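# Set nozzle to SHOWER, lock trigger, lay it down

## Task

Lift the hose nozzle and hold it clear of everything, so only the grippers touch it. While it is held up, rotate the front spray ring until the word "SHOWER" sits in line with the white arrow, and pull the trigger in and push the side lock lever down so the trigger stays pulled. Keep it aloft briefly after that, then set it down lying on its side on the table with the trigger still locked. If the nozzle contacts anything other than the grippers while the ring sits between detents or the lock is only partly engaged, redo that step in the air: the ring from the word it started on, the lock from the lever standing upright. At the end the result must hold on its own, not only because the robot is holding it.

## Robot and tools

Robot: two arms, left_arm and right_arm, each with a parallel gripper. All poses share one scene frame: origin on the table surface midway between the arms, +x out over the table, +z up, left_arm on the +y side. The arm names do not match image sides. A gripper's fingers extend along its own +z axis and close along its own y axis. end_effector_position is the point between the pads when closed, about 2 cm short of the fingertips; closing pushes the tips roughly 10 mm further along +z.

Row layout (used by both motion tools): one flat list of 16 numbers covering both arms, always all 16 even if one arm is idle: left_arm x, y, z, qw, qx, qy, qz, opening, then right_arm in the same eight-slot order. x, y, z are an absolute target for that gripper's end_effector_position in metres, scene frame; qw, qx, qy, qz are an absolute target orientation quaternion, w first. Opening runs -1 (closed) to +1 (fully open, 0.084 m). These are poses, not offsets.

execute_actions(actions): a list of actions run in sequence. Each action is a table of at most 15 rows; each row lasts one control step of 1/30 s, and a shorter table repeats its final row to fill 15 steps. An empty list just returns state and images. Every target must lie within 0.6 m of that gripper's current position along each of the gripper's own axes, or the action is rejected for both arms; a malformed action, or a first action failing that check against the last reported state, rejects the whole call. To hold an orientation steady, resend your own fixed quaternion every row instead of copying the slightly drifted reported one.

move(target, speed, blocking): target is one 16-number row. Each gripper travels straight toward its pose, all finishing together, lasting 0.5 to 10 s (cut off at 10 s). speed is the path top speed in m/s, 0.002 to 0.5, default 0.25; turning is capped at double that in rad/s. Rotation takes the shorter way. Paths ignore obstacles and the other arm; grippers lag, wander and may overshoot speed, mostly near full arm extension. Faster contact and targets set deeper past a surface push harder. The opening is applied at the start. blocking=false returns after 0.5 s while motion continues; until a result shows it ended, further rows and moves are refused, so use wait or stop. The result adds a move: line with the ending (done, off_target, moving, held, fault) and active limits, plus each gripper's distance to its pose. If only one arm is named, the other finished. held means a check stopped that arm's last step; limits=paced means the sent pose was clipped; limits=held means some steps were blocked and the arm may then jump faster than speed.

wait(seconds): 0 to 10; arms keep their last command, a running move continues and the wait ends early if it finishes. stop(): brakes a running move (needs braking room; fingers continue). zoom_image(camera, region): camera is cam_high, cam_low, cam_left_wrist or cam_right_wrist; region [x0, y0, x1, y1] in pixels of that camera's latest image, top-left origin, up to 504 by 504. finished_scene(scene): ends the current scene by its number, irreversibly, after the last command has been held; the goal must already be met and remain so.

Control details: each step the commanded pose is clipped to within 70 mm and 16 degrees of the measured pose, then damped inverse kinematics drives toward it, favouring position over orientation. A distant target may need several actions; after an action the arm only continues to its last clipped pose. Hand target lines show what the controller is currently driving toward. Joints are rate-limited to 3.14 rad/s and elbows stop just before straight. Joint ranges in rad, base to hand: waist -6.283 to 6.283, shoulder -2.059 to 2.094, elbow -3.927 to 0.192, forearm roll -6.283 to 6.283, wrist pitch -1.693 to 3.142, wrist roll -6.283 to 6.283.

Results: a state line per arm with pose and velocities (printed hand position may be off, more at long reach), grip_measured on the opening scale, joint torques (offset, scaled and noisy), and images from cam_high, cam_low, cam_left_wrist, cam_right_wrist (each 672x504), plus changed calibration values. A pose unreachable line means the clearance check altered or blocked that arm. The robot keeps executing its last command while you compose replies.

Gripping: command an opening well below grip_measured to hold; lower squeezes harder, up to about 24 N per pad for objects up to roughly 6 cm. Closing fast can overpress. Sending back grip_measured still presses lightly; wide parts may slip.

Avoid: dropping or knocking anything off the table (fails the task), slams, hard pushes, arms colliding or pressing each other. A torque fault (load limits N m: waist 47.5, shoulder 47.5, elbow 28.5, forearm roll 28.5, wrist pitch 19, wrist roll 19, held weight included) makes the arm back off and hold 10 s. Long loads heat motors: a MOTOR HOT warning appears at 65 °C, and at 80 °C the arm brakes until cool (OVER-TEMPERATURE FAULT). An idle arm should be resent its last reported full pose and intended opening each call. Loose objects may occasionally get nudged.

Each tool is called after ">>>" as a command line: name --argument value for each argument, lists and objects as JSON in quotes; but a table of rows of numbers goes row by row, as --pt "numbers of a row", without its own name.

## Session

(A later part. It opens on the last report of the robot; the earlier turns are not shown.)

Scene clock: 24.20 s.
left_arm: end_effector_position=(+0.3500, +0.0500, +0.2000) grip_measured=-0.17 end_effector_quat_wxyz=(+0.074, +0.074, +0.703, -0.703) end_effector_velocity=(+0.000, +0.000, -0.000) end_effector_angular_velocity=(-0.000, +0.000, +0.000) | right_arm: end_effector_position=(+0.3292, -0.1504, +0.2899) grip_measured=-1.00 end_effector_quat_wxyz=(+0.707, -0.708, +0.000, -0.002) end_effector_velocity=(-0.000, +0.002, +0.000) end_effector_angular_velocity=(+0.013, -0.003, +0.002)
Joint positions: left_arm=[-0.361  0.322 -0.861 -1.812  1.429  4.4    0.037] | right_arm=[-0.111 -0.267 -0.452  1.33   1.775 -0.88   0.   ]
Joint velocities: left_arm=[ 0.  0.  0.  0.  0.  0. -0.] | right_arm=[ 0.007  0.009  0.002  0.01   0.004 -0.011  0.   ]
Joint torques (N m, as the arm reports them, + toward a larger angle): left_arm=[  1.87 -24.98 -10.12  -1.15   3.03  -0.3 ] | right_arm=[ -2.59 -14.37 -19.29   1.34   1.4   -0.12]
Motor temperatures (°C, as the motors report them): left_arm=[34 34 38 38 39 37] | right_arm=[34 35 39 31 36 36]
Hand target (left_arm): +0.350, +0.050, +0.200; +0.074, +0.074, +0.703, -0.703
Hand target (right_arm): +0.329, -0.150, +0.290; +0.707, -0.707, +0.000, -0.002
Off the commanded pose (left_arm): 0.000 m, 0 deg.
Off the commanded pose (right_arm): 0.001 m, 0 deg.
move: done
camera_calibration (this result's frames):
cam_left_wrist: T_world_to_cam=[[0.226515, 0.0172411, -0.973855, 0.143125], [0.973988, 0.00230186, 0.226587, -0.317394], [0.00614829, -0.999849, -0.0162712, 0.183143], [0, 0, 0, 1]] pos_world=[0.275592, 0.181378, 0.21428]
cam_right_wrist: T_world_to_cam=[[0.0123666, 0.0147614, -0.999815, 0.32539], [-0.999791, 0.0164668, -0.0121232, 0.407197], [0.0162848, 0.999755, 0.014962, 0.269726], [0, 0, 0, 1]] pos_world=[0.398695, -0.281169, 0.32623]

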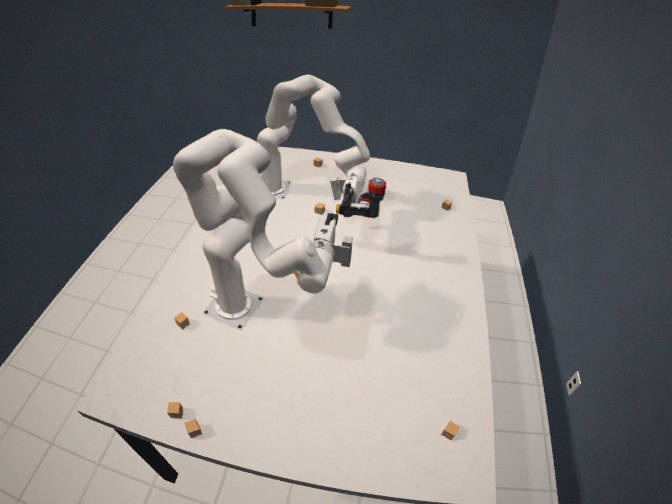

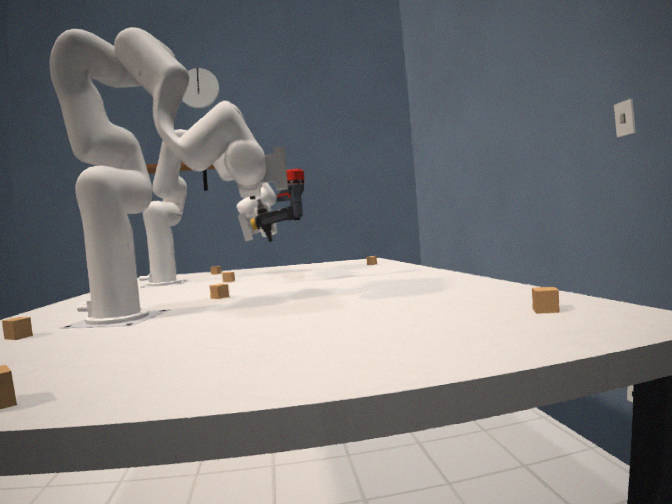

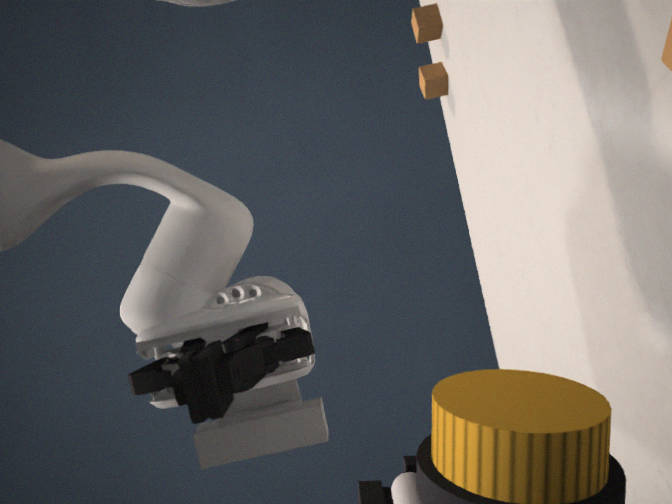

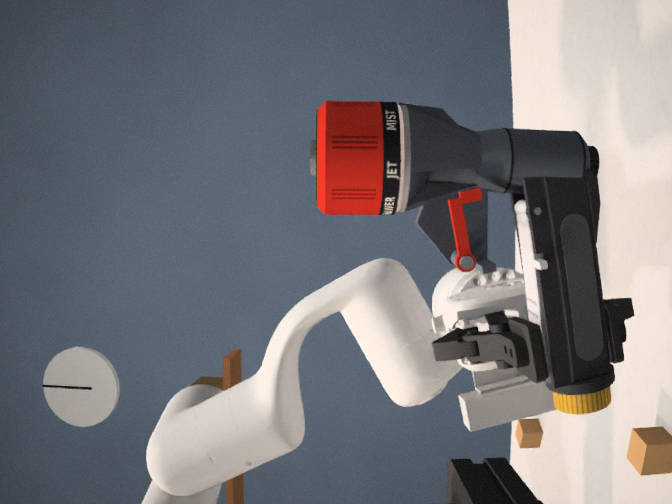

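>>> move --target '[0.35,0.05,0.2,0.074,0.074,0.703,-0.703,-1,0.36,-0.05,0.25,-0.707,0.707,0,0,-1]' --speed 0.15

Scene clock: 27.47 s.
left_arm: end_effector_position=(+0.3500, +0.0500, +0.2000) grip_measured=-0.17 end_effector_quat_wxyz=(+0.074, +0.074, +0.703, -0.703) end_effector_velocity=(-0.000, -0.000, +0.000) end_effector_angular_velocity=(-0.000, +0.000, -0.001) | right_arm: end_effector_position=(+0.3597, -0.0503, +0.2503) grip_measured=-1.00 end_effector_quat_wxyz=(+0.707, -0.707, -0.000, -0.000) end_effector_velocity=(+0.001, +0.002, -0.000) end_effector_angular_velocity=(+0.001, -0.000, +0.000)
Joint positions: left_arm=[-0.361  0.322 -0.861 -1.812  1.429  4.4    0.037] | right_arm=[ 0.272 -0.081 -0.509  1.626  1.535 -0.982  0.   ]
Joint velocities: left_arm=[-0.001 -0.    -0.    -0.     0.    -0.     0.   ] | right_arm=[ 0.006  0.005 -0.003  0.005 -0.002 -0.002  0.   ]
Joint torques (N m, as the arm reports them, + toward a larger angle): left_arm=[  1.79 -24.9  -10.05  -1.16   3.01  -0.29] | right_arm=[ -2.23 -19.22 -19.02   0.83   1.66  -0.44]
Motor temperatures (°C, as the motors report them): left_arm=[34 34 38 38 39 37] | right_arm=[34 35 39 31 36 36]
Hand target (left_arm): +0.350, +0.050, +0.200; +0.074, +0.074, +0.703, -0.703
Hand target (right_arm): +0.360, -0.050, +0.250; +0.707, -0.707, -0.000, -0.000
Off the commanded pose (left_arm): 0.000 m, 0 deg.
Off the commanded pose (right_arm): 0.001 m, 0 deg.
move: done
camera_calibration (this result's frames):
cam_left_wrist: T_world_to_cam=[[0.226511, 0.0172449, -0.973856, 0.143126], [0.973989, 0.00228082, 0.226583, -0.317392], [0.00612858, -0.999849, -0.0162797, 0.183158], [0, 0, 0, 1]] pos_world=[0.275594, 0.181386, 0.214281]
cam_right_wrist: T_world_to_cam=[[0.0103013, 0.0169227, -0.999804, 0.284823], [-0.999852, 0.0139627, -0.0100655, 0.434869], [0.0137897, 0.999759, 0.0170641, 0.170089], [0, 0, 0, 1]] pos_world=[0.429525, -0.18094, 0.286242]

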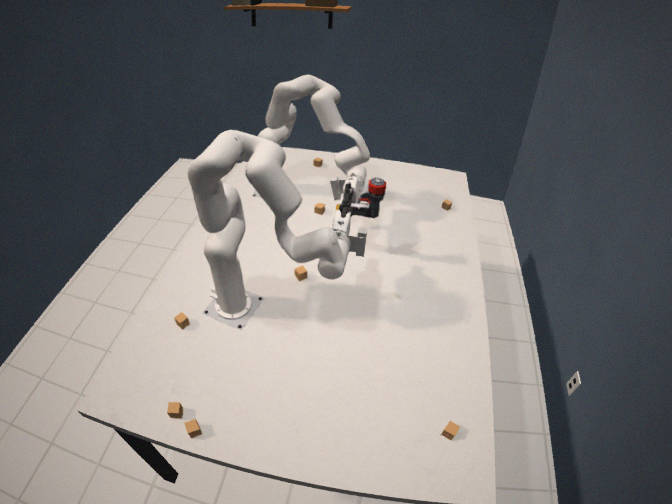

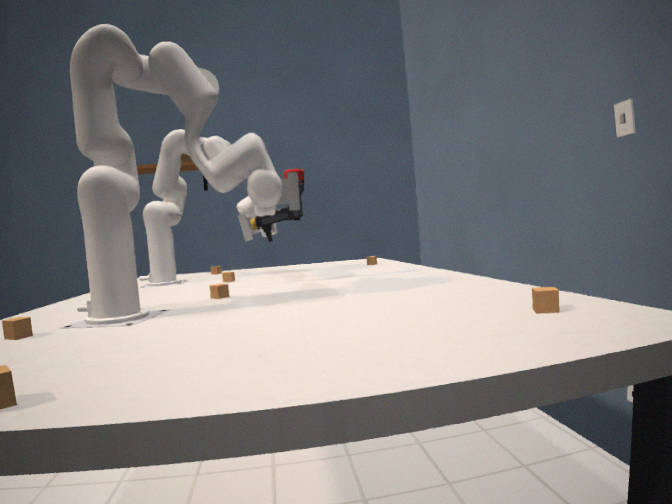

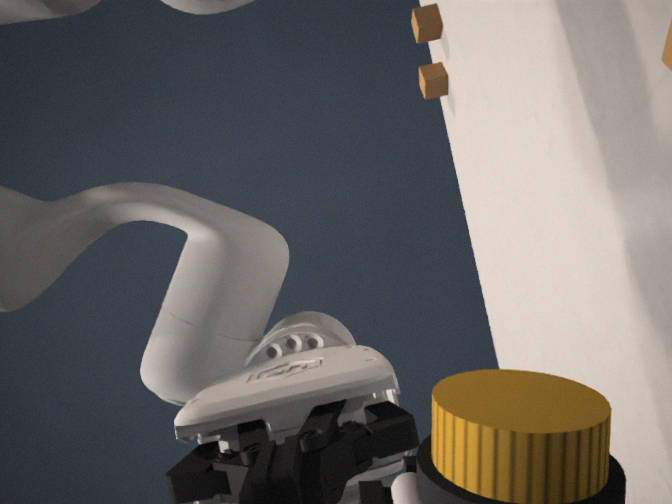

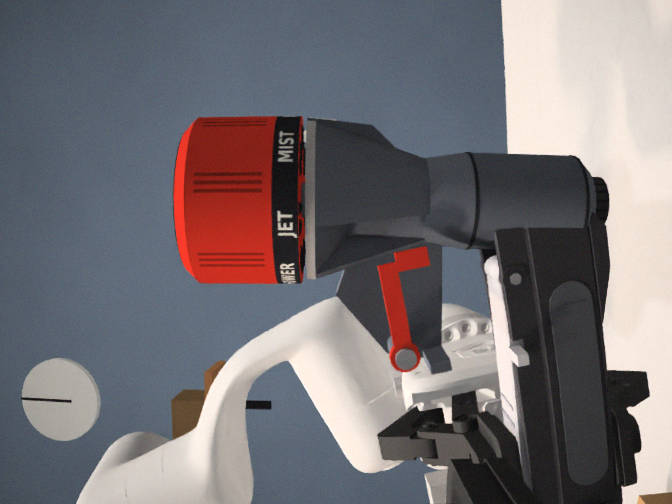

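>>> move --target '[0.35,0.05,0.2,0.074,0.074,0.703,-0.703,-1,0.408,-0.03,0.286,-0.702,0.702,0.086,0.086,-1]' --speed 0.1

>>> move --target '[0.35,0.05,0.2,0.074,0.074,0.703,-0.703,-1,0.408,-0.003,0.286,-0.702,0.702,0.086,0.086,-1]' --speed 0.03

>>> zoom_image --camera "cam_high" --region '[320,160,410,240]'

Scene clock: 31.30 s.
left_arm: end_effector_position=(+0.3500, +0.0500, +0.2000) grip_measured=-0.17 end_effector_quat_wxyz=(+0.074, +0.074, +0.703, -0.703) end_effector_velocity=(+0.001, +0.001, +0.000) end_effector_angular_velocity=(-0.000, -0.000, +0.002) | right_arm: end_effector_position=(+0.4077, -0.0299, +0.2859) grip_measured=-1.00 end_effector_quat_wxyz=(+0.702, -0.702, -0.086, -0.086) end_effector_velocity=(+0.002, +0.001, +0.001) end_effector_angular_velocity=(+0.000, -0.008, +0.000)
Joint positions: left_arm=[-0.361  0.322 -0.861 -1.812  1.429  4.4    0.037] | right_arm=[ 0.326 -0.027 -0.684  1.661  1.493 -1.107  0.   ]
Joint velocities: left_arm=[ 0.003  0.    -0.     0.     0.001  0.     0.   ] | right_arm=[ 0.002  0.003 -0.006  0.001 -0.001 -0.004  0.   ]
Joint torques (N m, as the arm reports them, + toward a larger angle): left_arm=[  1.62 -24.84 -10.23  -1.12   2.97  -0.33] | right_arm=[ -2.7  -22.39 -20.76   1.12   1.53  -0.24]
Motor temperatures (°C, as the motors report them): left_arm=[34 34 38 38 39 37] | right_arm=[34 35 39 31 36 36]
Hand target (left_arm): +0.350, +0.050, +0.200; +0.074, +0.074, +0.703, -0.703
Hand target (right_arm): +0.408, -0.030, +0.286; +0.702, -0.702, -0.086, -0.086
Off the commanded pose (left_arm): 0.000 m, 0 deg.
Off the commanded pose (right_arm): 0.000 m, 0 deg.
move: done
camera_calibration (this result's frames):
cam_left_wrist: T_world_to_cam=[[0.226511, 0.0172449, -0.973856, 0.143126], [0.973989, 0.00228094, 0.226582, -0.317392], [0.0061287, -0.999849, -0.0162797, 0.183158], [0, 0, 0, 1]] pos_world=[0.275594, 0.181386, 0.214281]
cam_right_wrist: T_world_to_cam=[[0.25026, 0.0164782, -0.968038, 0.212679], [-0.968134, 0.0138861, -0.250049, 0.538674], [0.00932195, 0.999768, 0.0194282, 0.149663], [0, 0, 0, 1]] pos_world=[0.466888, -0.160613, 0.337669]

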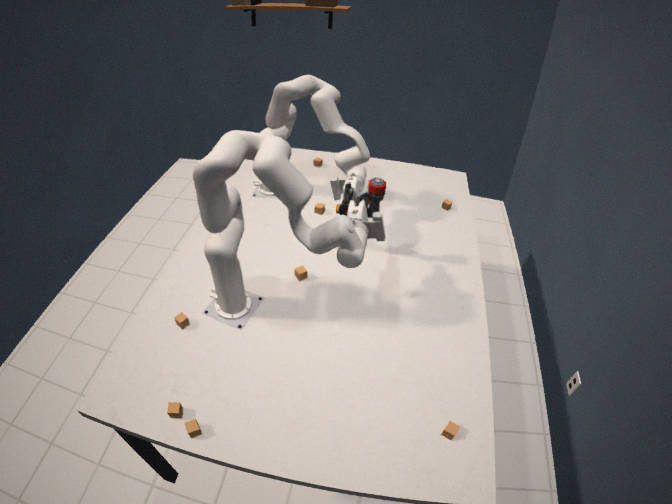

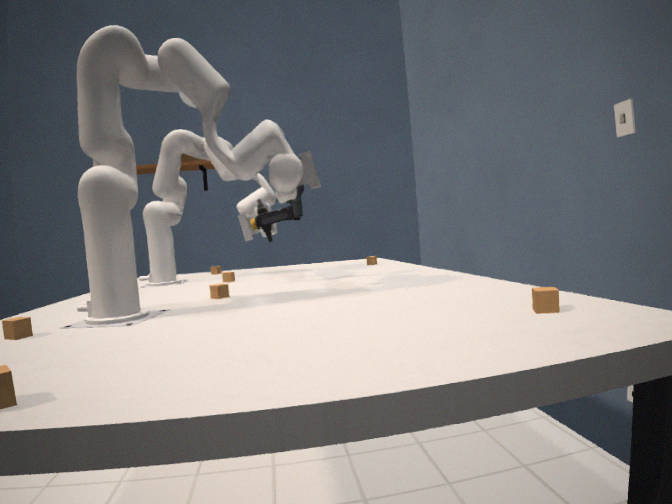

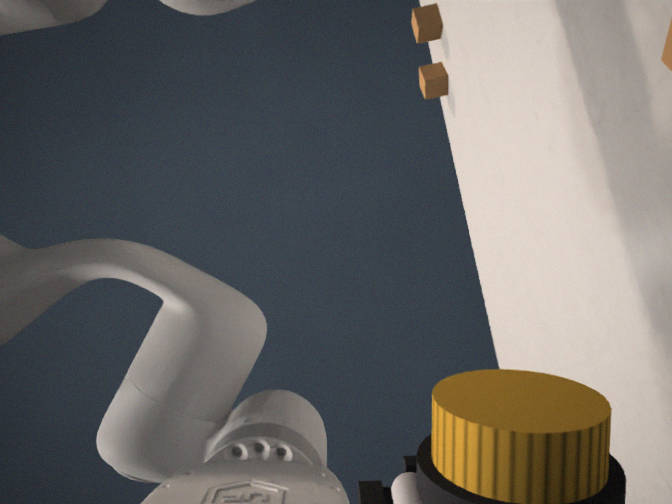

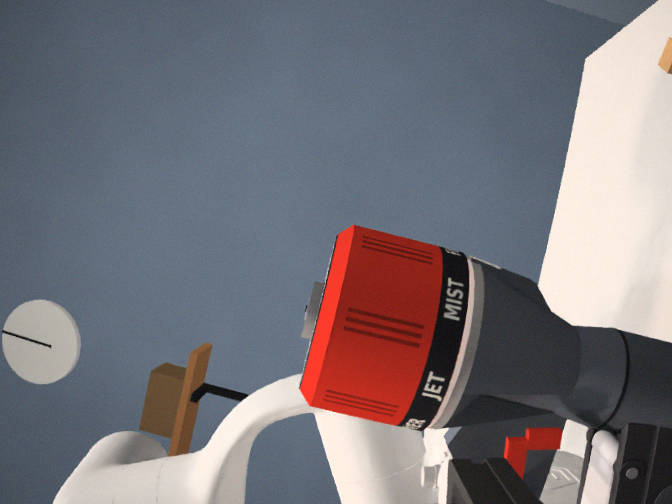

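Scene clock: 32.57 s.
left_arm: end_effector_position=(+0.3500, +0.0500, +0.2000) grip_measured=-0.17 end_effector_quat_wxyz=(+0.074, +0.074, +0.703, -0.703) end_effector_velocity=(+0.000, +0.000, -0.000) end_effector_angular_velocity=(+0.000, -0.000, +0.001) | right_arm: end_effector_position=(+0.4079, -0.0032, +0.2860) grip_measured=-1.00 end_effector_quat_wxyz=(+0.702, -0.702, -0.086, -0.086) end_effector_velocity=(-0.000, +0.002, -0.001) end_effector_angular_velocity=(-0.000, +0.002, -0.001)
Joint positions: left_arm=[-0.361  0.322 -0.861 -1.812  1.429  4.4    0.037] | right_arm=[ 0.405 -0.013 -0.701  1.722  1.441 -1.111  0.   ]
Joint velocities: left_arm=[ 0.001 -0.    -0.     0.    -0.     0.    -0.   ] | right_arm=[ 0.005  0.002 -0.     0.004 -0.004 -0.001  0.   ]
Joint torques (N m, as the arm reports them, + toward a larger angle): left_arm=[  1.84 -24.83 -10.03  -1.08   2.98  -0.2 ] | right_arm=[ -1.72 -23.25 -20.72   0.85   1.49  -0.24]
Motor temperatures (°C, as the motors report them): left_arm=[34 35 38 38 39 37] | right_arm=[34 35 39 31 36 36]
Hand target (left_arm): +0.350, +0.050, +0.200; +0.074, +0.074, +0.703, -0.703
Hand target (right_arm): +0.408, -0.003, +0.286; +0.702, -0.702, -0.086, -0.086
Off the commanded pose (left_arm): 0.000 m, 0 deg.
Off the commanded pose (right_arm): 0.000 m, 0 deg.
move: done
camera_calibration (this result's frames):
cam_left_wrist: T_world_to_cam=[[0.226511, 0.017245, -0.973856, 0.143126], [0.973989, 0.00228076, 0.226582, -0.317392], [0.00612854, -0.999849, -0.0162798, 0.183158], [0, 0, 0, 1]] pos_world=[0.275594, 0.181386, 0.214281]
cam_right_wrist: T_world_to_cam=[[0.251076, 0.0165582, -0.967826, 0.211877], [-0.967923, 0.0138583, -0.250864, 0.538679], [0.00925856, 0.999767, 0.0195066, 0.12294], [0, 0, 0, 1]] pos_world=[0.467065, -0.133885, 0.337797]

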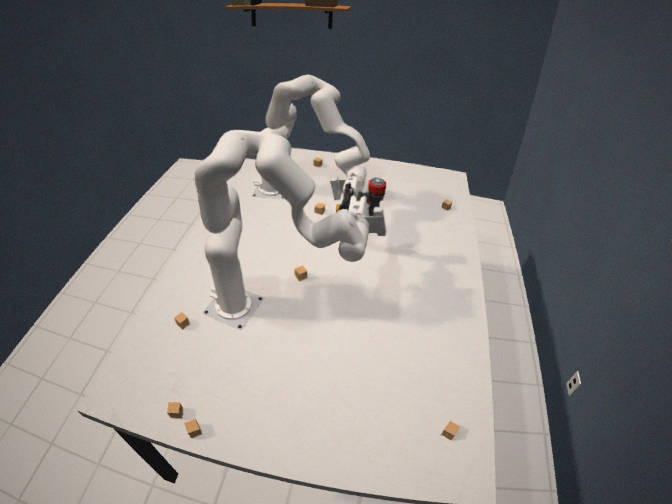

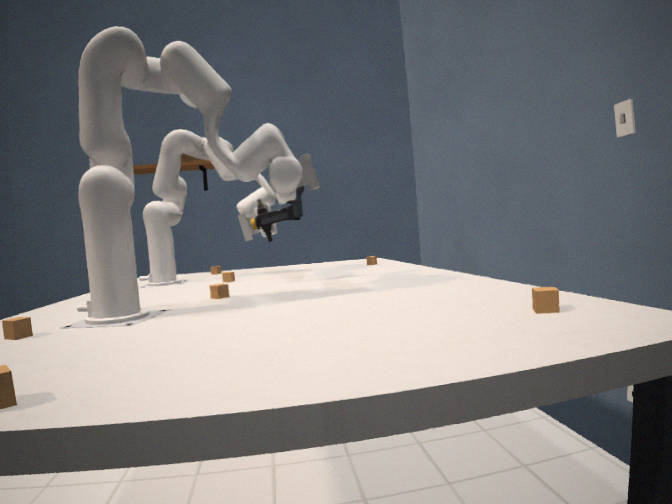

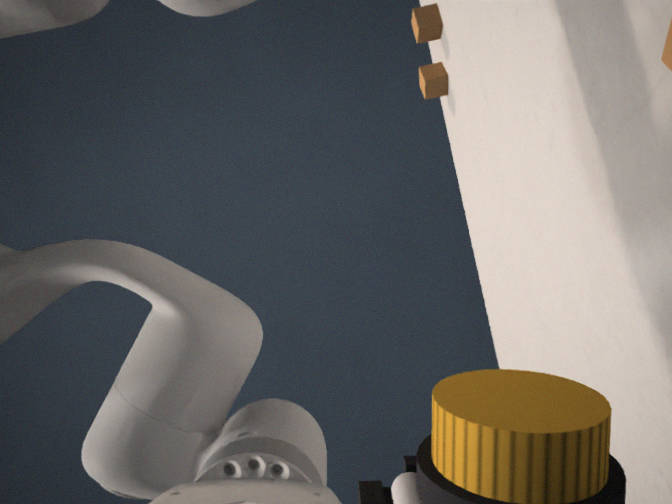

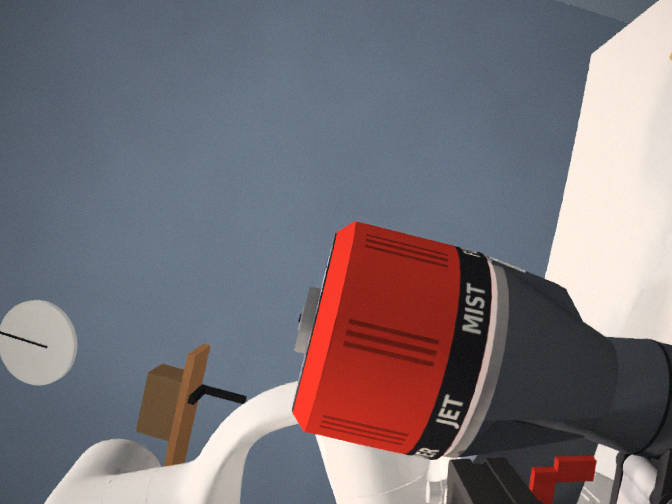

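Region (320, 160, 410, 240) of cam_high's 672x504 image, scaled by 5.600, with more detail than that image has.

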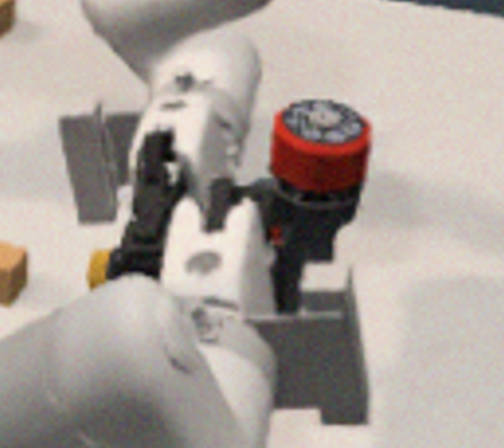

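>>> move --target '[0.35,0.05,0.2,0.074,0.074,0.703,-0.703,-1,0.408,0.002,0.286,-0.702,0.702,0.086,0.086,-1]' --speed 0.02

>>> move --target '[0.35,0.05,0.2,0.074,0.074,0.703,-0.703,-1,0.4158,0.002,0.2746,-0.7,0.7,-0.098,-0.098,-1]' --speed 0.15

Scene clock: 34.53 s.
left_arm: end_effector_position=(+0.3502, +0.0501, +0.2001) grip_measured=-0.17 end_effector_quat_wxyz=(+0.074, +0.074, +0.703, -0.703) end_effector_velocity=(-0.000, -0.000, -0.000) end_effector_angular_velocity=(+0.000, +0.000, -0.000) | right_arm: end_effector_position=(+0.4079, +0.0018, +0.2859) grip_measured=-1.00 end_effector_quat_wxyz=(+0.702, -0.702, -0.086, -0.086) end_effector_velocity=(+0.000, +0.002, -0.000) end_effector_angular_velocity=(-0.001, +0.000, -0.000)
Joint positions: left_arm=[-0.361  0.322 -0.861 -1.812  1.429  4.4    0.037] | right_arm=[ 0.42  -0.009 -0.705  1.733  1.432 -1.112  0.   ]
Joint velocities: left_arm=[-0.001  0.     0.    -0.    -0.     0.     0.   ] | right_arm=[ 0.007  0.002 -0.002  0.005 -0.005 -0.     0.   ]
Joint torques (N m, as the arm reports them, + toward a larger angle): left_arm=[  1.07 -24.71 -10.12  -0.89   3.05  -0.21] | right_arm=[ -3.02 -23.54 -21.4    1.14   1.46  -0.32]
Motor temperatures (°C, as the motors report them): left_arm=[34 35 39 38 39 37] | right_arm=[34 35 39 31 36 36]
Hand target (left_arm): +0.350, +0.050, +0.200; +0.074, +0.074, +0.703, -0.703
Hand target (right_arm): +0.408, +0.002, +0.286; +0.702, -0.702, -0.086, -0.086
Off the commanded pose (left_arm): 0.000 m, 0 deg.
Off the commanded pose (right_arm): 0.000 m, 0 deg.
move: done
camera_calibration (this result's frames):
cam_left_wrist: T_world_to_cam=[[0.22655, 0.0173255, -0.973845, 0.14311], [0.973977, 0.00279255, 0.22663, -0.317628], [0.00664598, -0.999846, -0.016242, 0.183086], [0, 0, 0, 1]] pos_world=[0.275724, 0.181465, 0.214325]
cam_right_wrist: T_world_to_cam=[[0.250911, 0.0164541, -0.96787, 0.211768], [-0.967967, 0.0136806, -0.250703, 0.538542], [0.00911597, 0.999771, 0.0193596, 0.11807], [0, 0, 0, 1]] pos_world=[0.467079, -0.128895, 0.337693]

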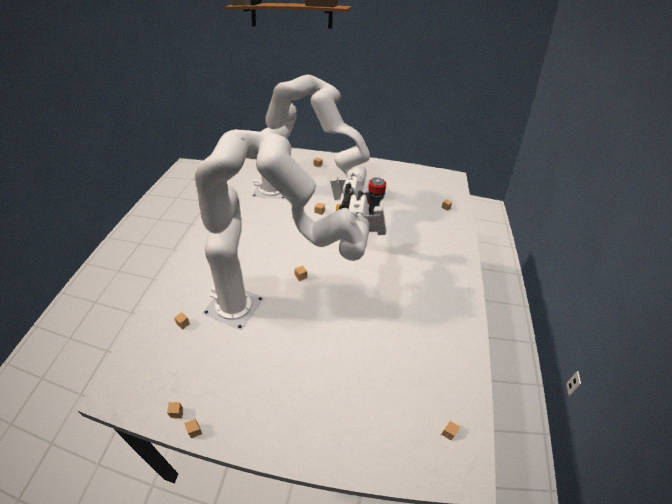

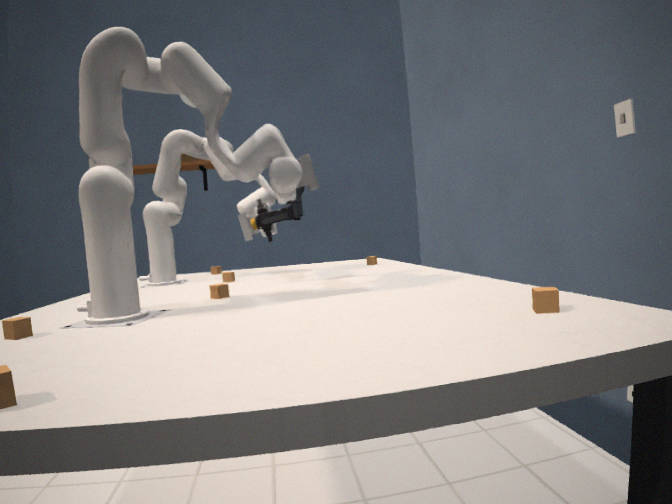

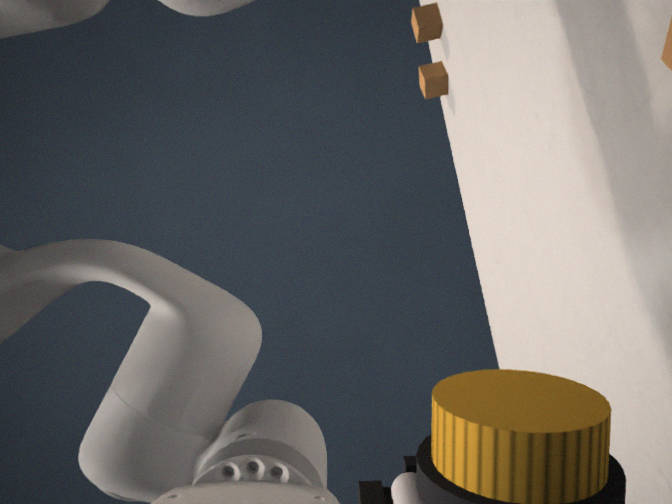

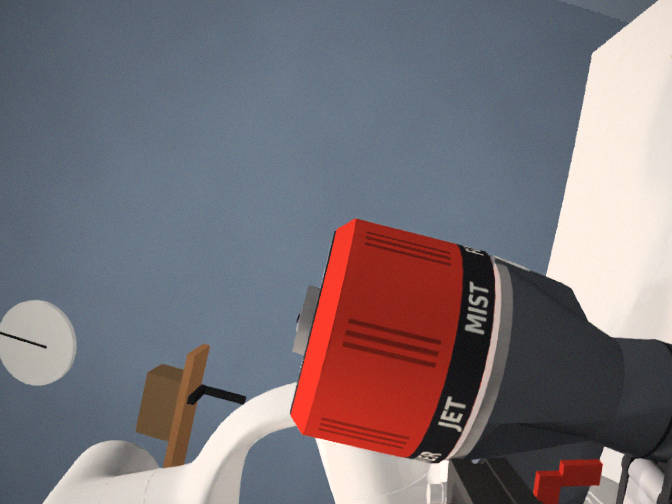

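Scene clock: 36.70 s.
left_arm: end_effector_position=(+0.3500, +0.0500, +0.2000) grip_measured=-0.17 end_effector_quat_wxyz=(+0.074, +0.074, +0.703, -0.703) end_effector_velocity=(-0.000, -0.000, -0.000) end_effector_angular_velocity=(+0.000, +0.000, -0.001) | right_arm: end_effector_position=(+0.4158, +0.0020, +0.2747) grip_measured=-1.00 end_effector_quat_wxyz=(+0.700, -0.700, +0.098, +0.098) end_effector_velocity=(-0.000, -0.000, -0.001) end_effector_angular_velocity=(-0.001, +0.012, +0.001)
Joint positions: left_arm=[-0.361  0.322 -0.861 -1.812  1.429  4.4    0.037] | right_arm=[ 0.415  0.042 -0.731  1.733  1.439 -0.616  0.   ]
Joint velocities: left_arm=[-0.001  0.     0.     0.     0.     0.    -0.   ] | right_arm=[-0.     0.001  0.001 -0.001 -0.     0.011  0.   ]
Joint torques (N m, as the arm reports them, + toward a larger angle): left_arm=[  1.67 -25.39 -10.28  -1.14   3.16  -0.28] | right_arm=[ -2.54 -23.79 -19.82   0.85   1.41  -0.24]
Motor temperatures (°C, as the motors report them): left_arm=[34 35 39 38 39 37] | right_arm=[34 35 39 31 36 36]
Hand target (left_arm): +0.350, +0.050, +0.200; +0.074, +0.074, +0.703, -0.703
Hand target (right_arm): +0.416, +0.002, +0.275; +0.700, -0.700, +0.098, +0.098
Off the commanded pose (left_arm): 0.000 m, 0 deg.
Off the commanded pose (right_arm): 0.000 m, 0 deg.
move: done
camera_calibration (this result's frames):
cam_left_wrist: T_world_to_cam=[[0.22652, 0.0172357, -0.973854, 0.143127], [0.973987, 0.00227222, 0.226591, -0.317392], [0.00611826, -0.999849, -0.0162726, 0.183156], [0, 0, 0, 1]] pos_world=[0.275594, 0.181383, 0.214283]
cam_right_wrist: T_world_to_cam=[[-0.263856, 0.0165544, -0.96442, 0.411978], [-0.9644, 0.0138069, 0.264087, 0.40048], [0.0176875, 0.999768, 0.012322, 0.116303], [0, 0, 0, 1]] pos_world=[0.492869, -0.128625, 0.290125]

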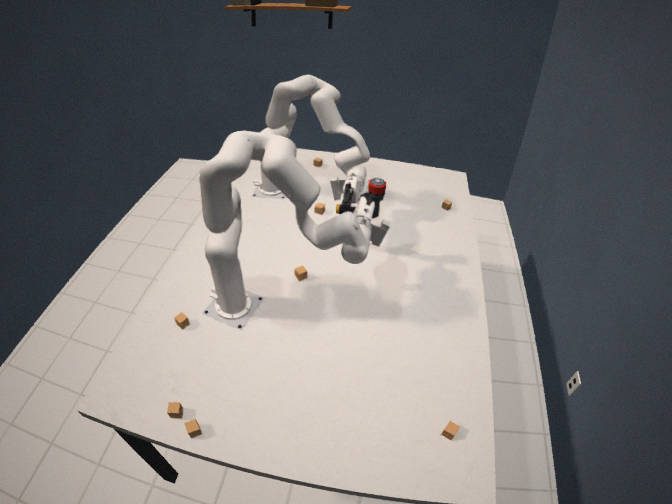

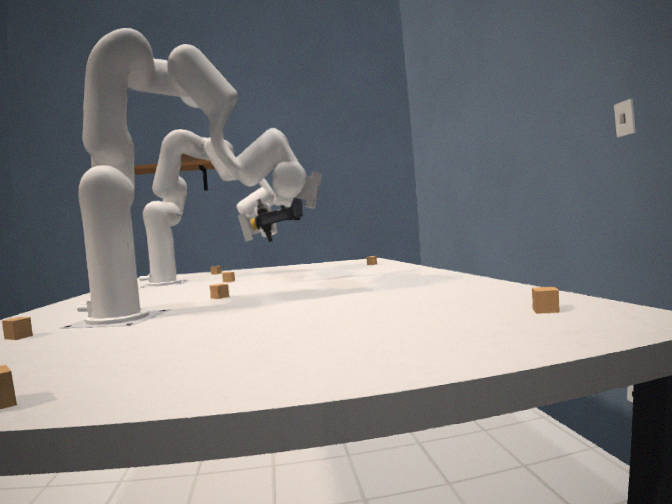

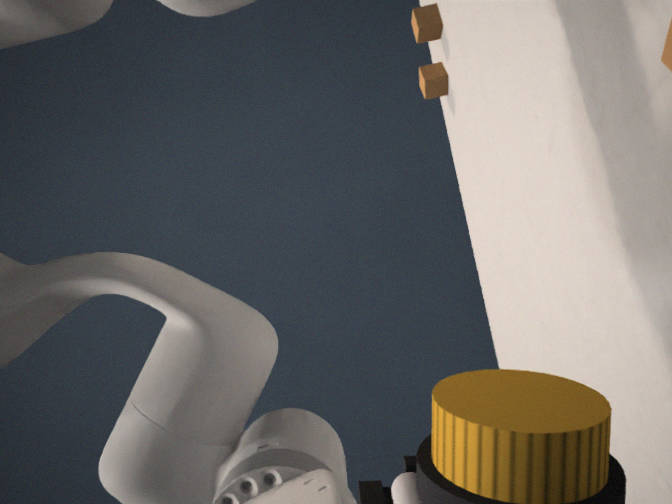

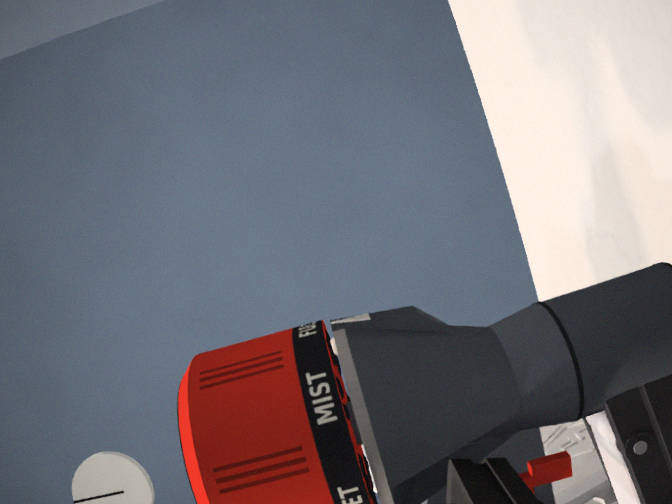

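>>> move --target '[0.35,0.05,0.2,0.074,0.074,0.703,-0.703,-1,0.4165,0.002,0.2652,-0.651,0.651,-0.276,-0.276,-1]' --speed 0.2

>>> move --target '[0.35,0.05,0.2,0.074,0.074,0.703,-0.703,-1,0.412,0.002,0.26,-0.557,0.557,-0.435,-0.435,-1]' --speed 0.2

Scene clock: 39.43 s.
left_arm: end_effector_position=(+0.3500, +0.0500, +0.2000) grip_measured=-0.17 end_effector_quat_wxyz=(+0.074, +0.074, +0.703, -0.703) end_effector_velocity=(-0.000, -0.000, -0.000) end_effector_angular_velocity=(-0.000, +0.000, -0.001) | right_arm: end_effector_position=(+0.4165, +0.0020, +0.2652) grip_measured=-1.00 end_effector_quat_wxyz=(-0.651, +0.651, -0.276, -0.276) end_effector_velocity=(+0.000, -0.000, -0.001) end_effector_angular_velocity=(-0.001, +0.011, -0.000)
Joint positions: left_arm=[-0.361  0.322 -0.861 -1.812  1.429  4.4    0.037] | right_arm=[ 0.414  0.068 -0.733  1.735  1.444 -0.115  0.   ]
Joint velocities: left_arm=[-0.001  0.     0.    -0.     0.     0.    -0.   ] | right_arm=[-0.     0.001 -0.    -0.001 -0.001  0.01   0.   ]
Joint torques (N m, as the arm reports them, + toward a larger angle): left_arm=[  1.9  -25.35 -10.39  -1.27   3.07  -0.34] | right_arm=[ -2.15 -23.86 -19.84   0.45   1.54  -0.2 ]
Motor temperatures (°C, as the motors report them): left_arm=[34 35 39 38 39 37] | right_arm=[34 35 39 31 36 36]
Hand target (left_arm): +0.350, +0.050, +0.200; +0.074, +0.074, +0.703, -0.703
Hand target (right_arm): +0.417, +0.002, +0.265; +0.651, -0.651, +0.276, +0.276
Off the commanded pose (left_arm): 0.000 m, 0 deg.
Off the commanded pose (right_arm): 0.000 m, 0 deg.
move: done
camera_calibration (this result's frames):
cam_left_wrist: T_world_to_cam=[[0.226525, 0.0172298, -0.973853, 0.143129], [0.973986, 0.00227486, 0.226596, -0.317394], [0.00611959, -0.999849, -0.0162663, 0.183156], [0, 0, 0, 1]] pos_world=[0.275594, 0.181384, 0.214286]
cam_right_wrist: T_world_to_cam=[[-0.710941, 0.0165682, -0.703057, 0.519973], [-0.702924, 0.0137825, 0.711131, 0.176185], [0.021472, 0.999768, 0.00184765, 0.11764], [0, 0, 0, 1]] pos_world=[0.490989, -0.128656, 0.240062]

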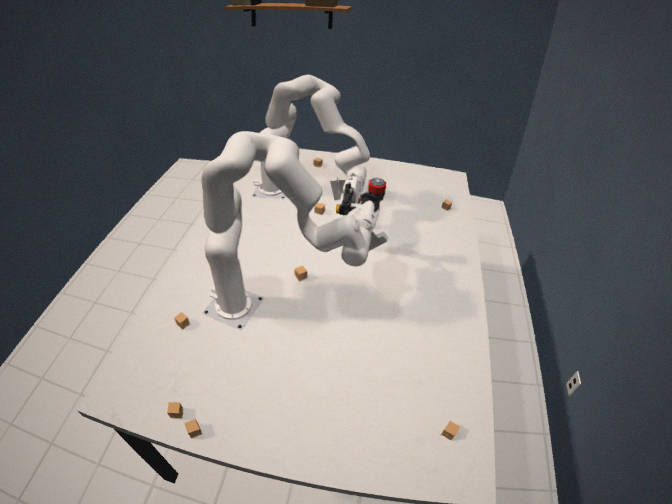

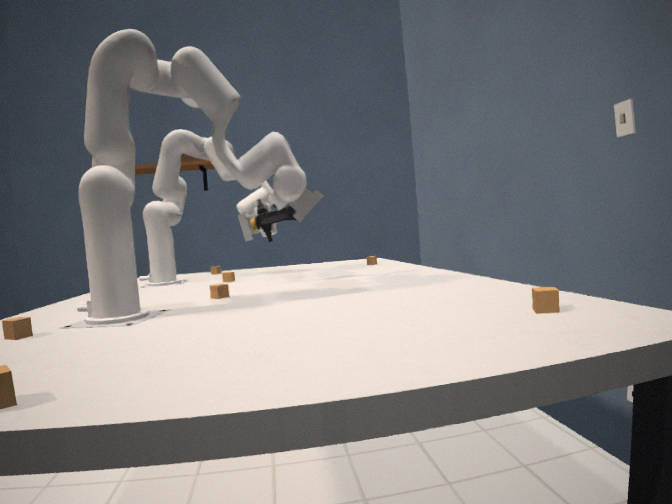

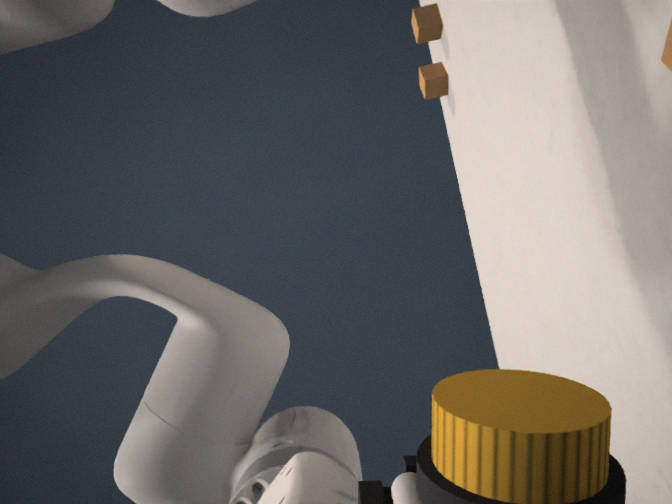

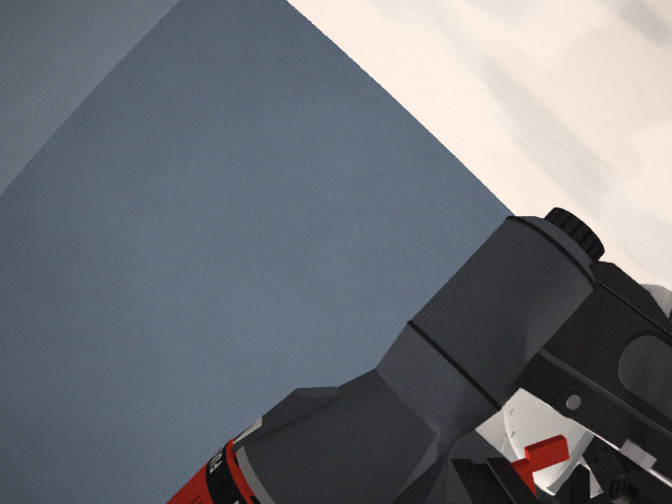

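Scene clock: 41.23 s.
left_arm: end_effector_position=(+0.3500, +0.0500, +0.2000) grip_measured=-0.17 end_effector_quat_wxyz=(+0.074, +0.074, +0.703, -0.703) end_effector_velocity=(+0.000, +0.000, +0.000) end_effector_angular_velocity=(-0.000, -0.000, +0.001) | right_arm: end_effector_position=(+0.4120, +0.0020, +0.2600) grip_measured=-1.00 end_effector_quat_wxyz=(-0.558, +0.557, -0.435, -0.435) end_effector_velocity=(-0.000, -0.000, +0.000) end_effector_angular_velocity=(-0.001, +0.009, +0.000)
Joint positions: left_arm=[-0.361  0.322 -0.861 -1.812  1.429  4.4    0.037] | right_arm=[ 0.416  0.069 -0.717  1.739  1.445  0.392  0.   ]
Joint velocities: left_arm=[ 0.001  0.    -0.    -0.     0.    -0.     0.   ] | right_arm=[ 0.    -0.002  0.001 -0.001 -0.     0.01   0.   ]
Joint torques (N m, as the arm reports them, + toward a larger angle): left_arm=[  1.86 -25.42 -10.34  -1.31   2.95  -0.28] | right_arm=[ -1.96 -24.15 -19.49   0.61   1.63  -0.52]
Motor temperatures (°C, as the motors report them): left_arm=[34 35 39 38 39 37] | right_arm=[34 35 39 31 36 36]
Hand target (left_arm): +0.350, +0.050, +0.200; +0.074, +0.074, +0.703, -0.703
Hand target (right_arm): +0.412, +0.002, +0.260; +0.557, -0.557, +0.435, +0.435
Off the commanded pose (left_arm): 0.000 m, 0 deg.
Off the commanded pose (right_arm): 0.000 m, 0 deg.
move: done
camera_calibration (this result's frames):
cam_left_wrist: T_world_to_cam=[[0.226523, 0.0172316, -0.973853, 0.143128], [0.973986, 0.00227468, 0.226595, -0.317393], [0.00611979, -0.999849, -0.0162681, 0.183156], [0, 0, 0, 1]] pos_world=[0.275594, 0.181384, 0.214285]
cam_right_wrist: T_world_to_cam=[[-0.967344, 0.0165393, -0.252926, 0.501706], [-0.252717, 0.0137234, 0.967443, -0.0753966], [0.0194719, 0.999769, -0.00909549, 0.121435], [0, 0, 0, 1]] pos_world=[0.463904, -0.128671, 0.200941]

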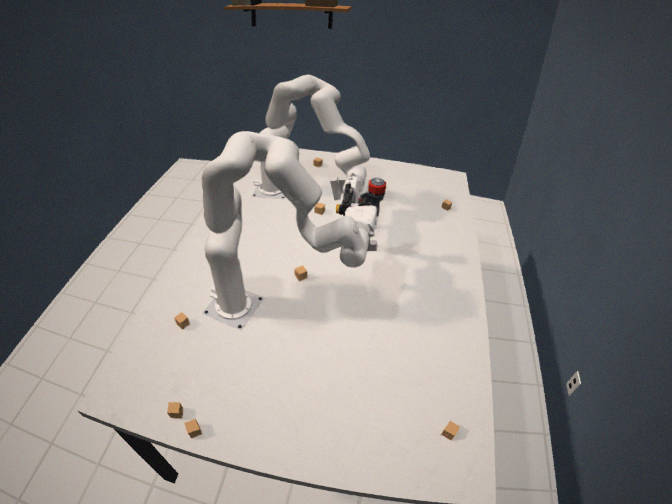

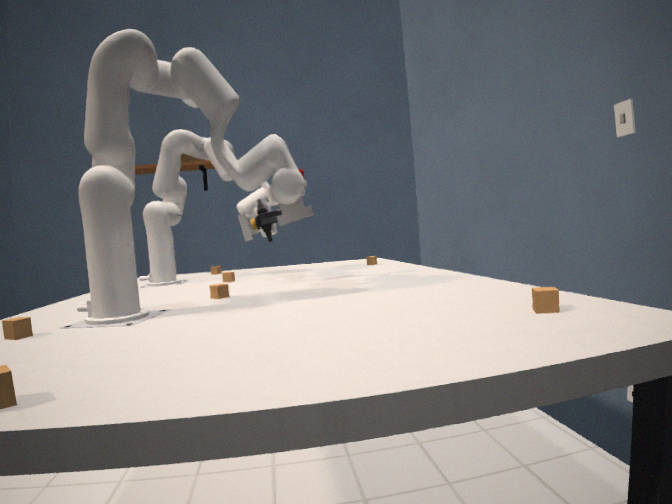

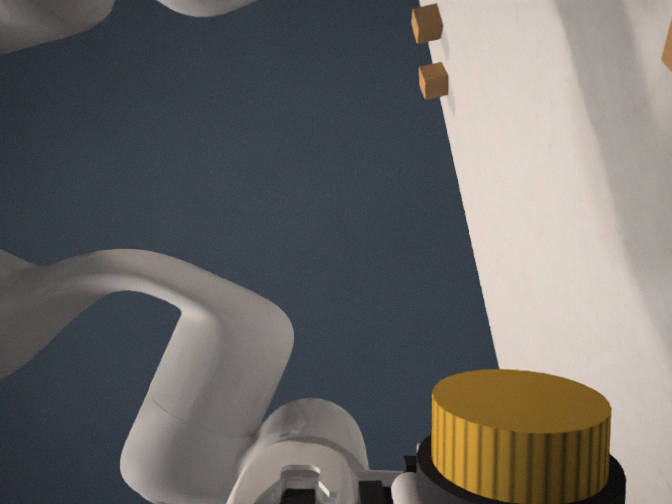

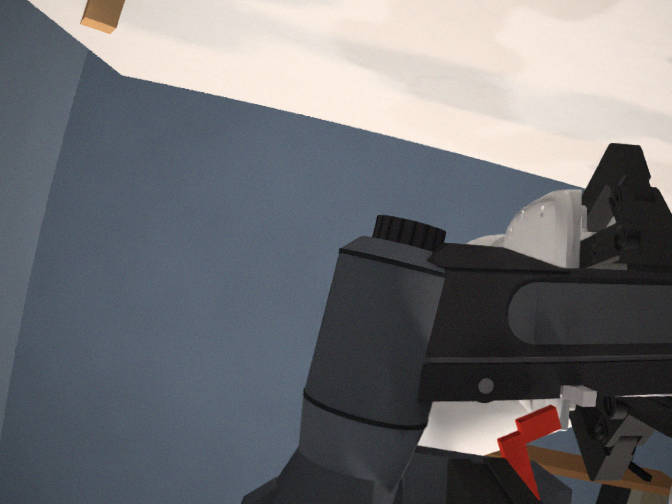

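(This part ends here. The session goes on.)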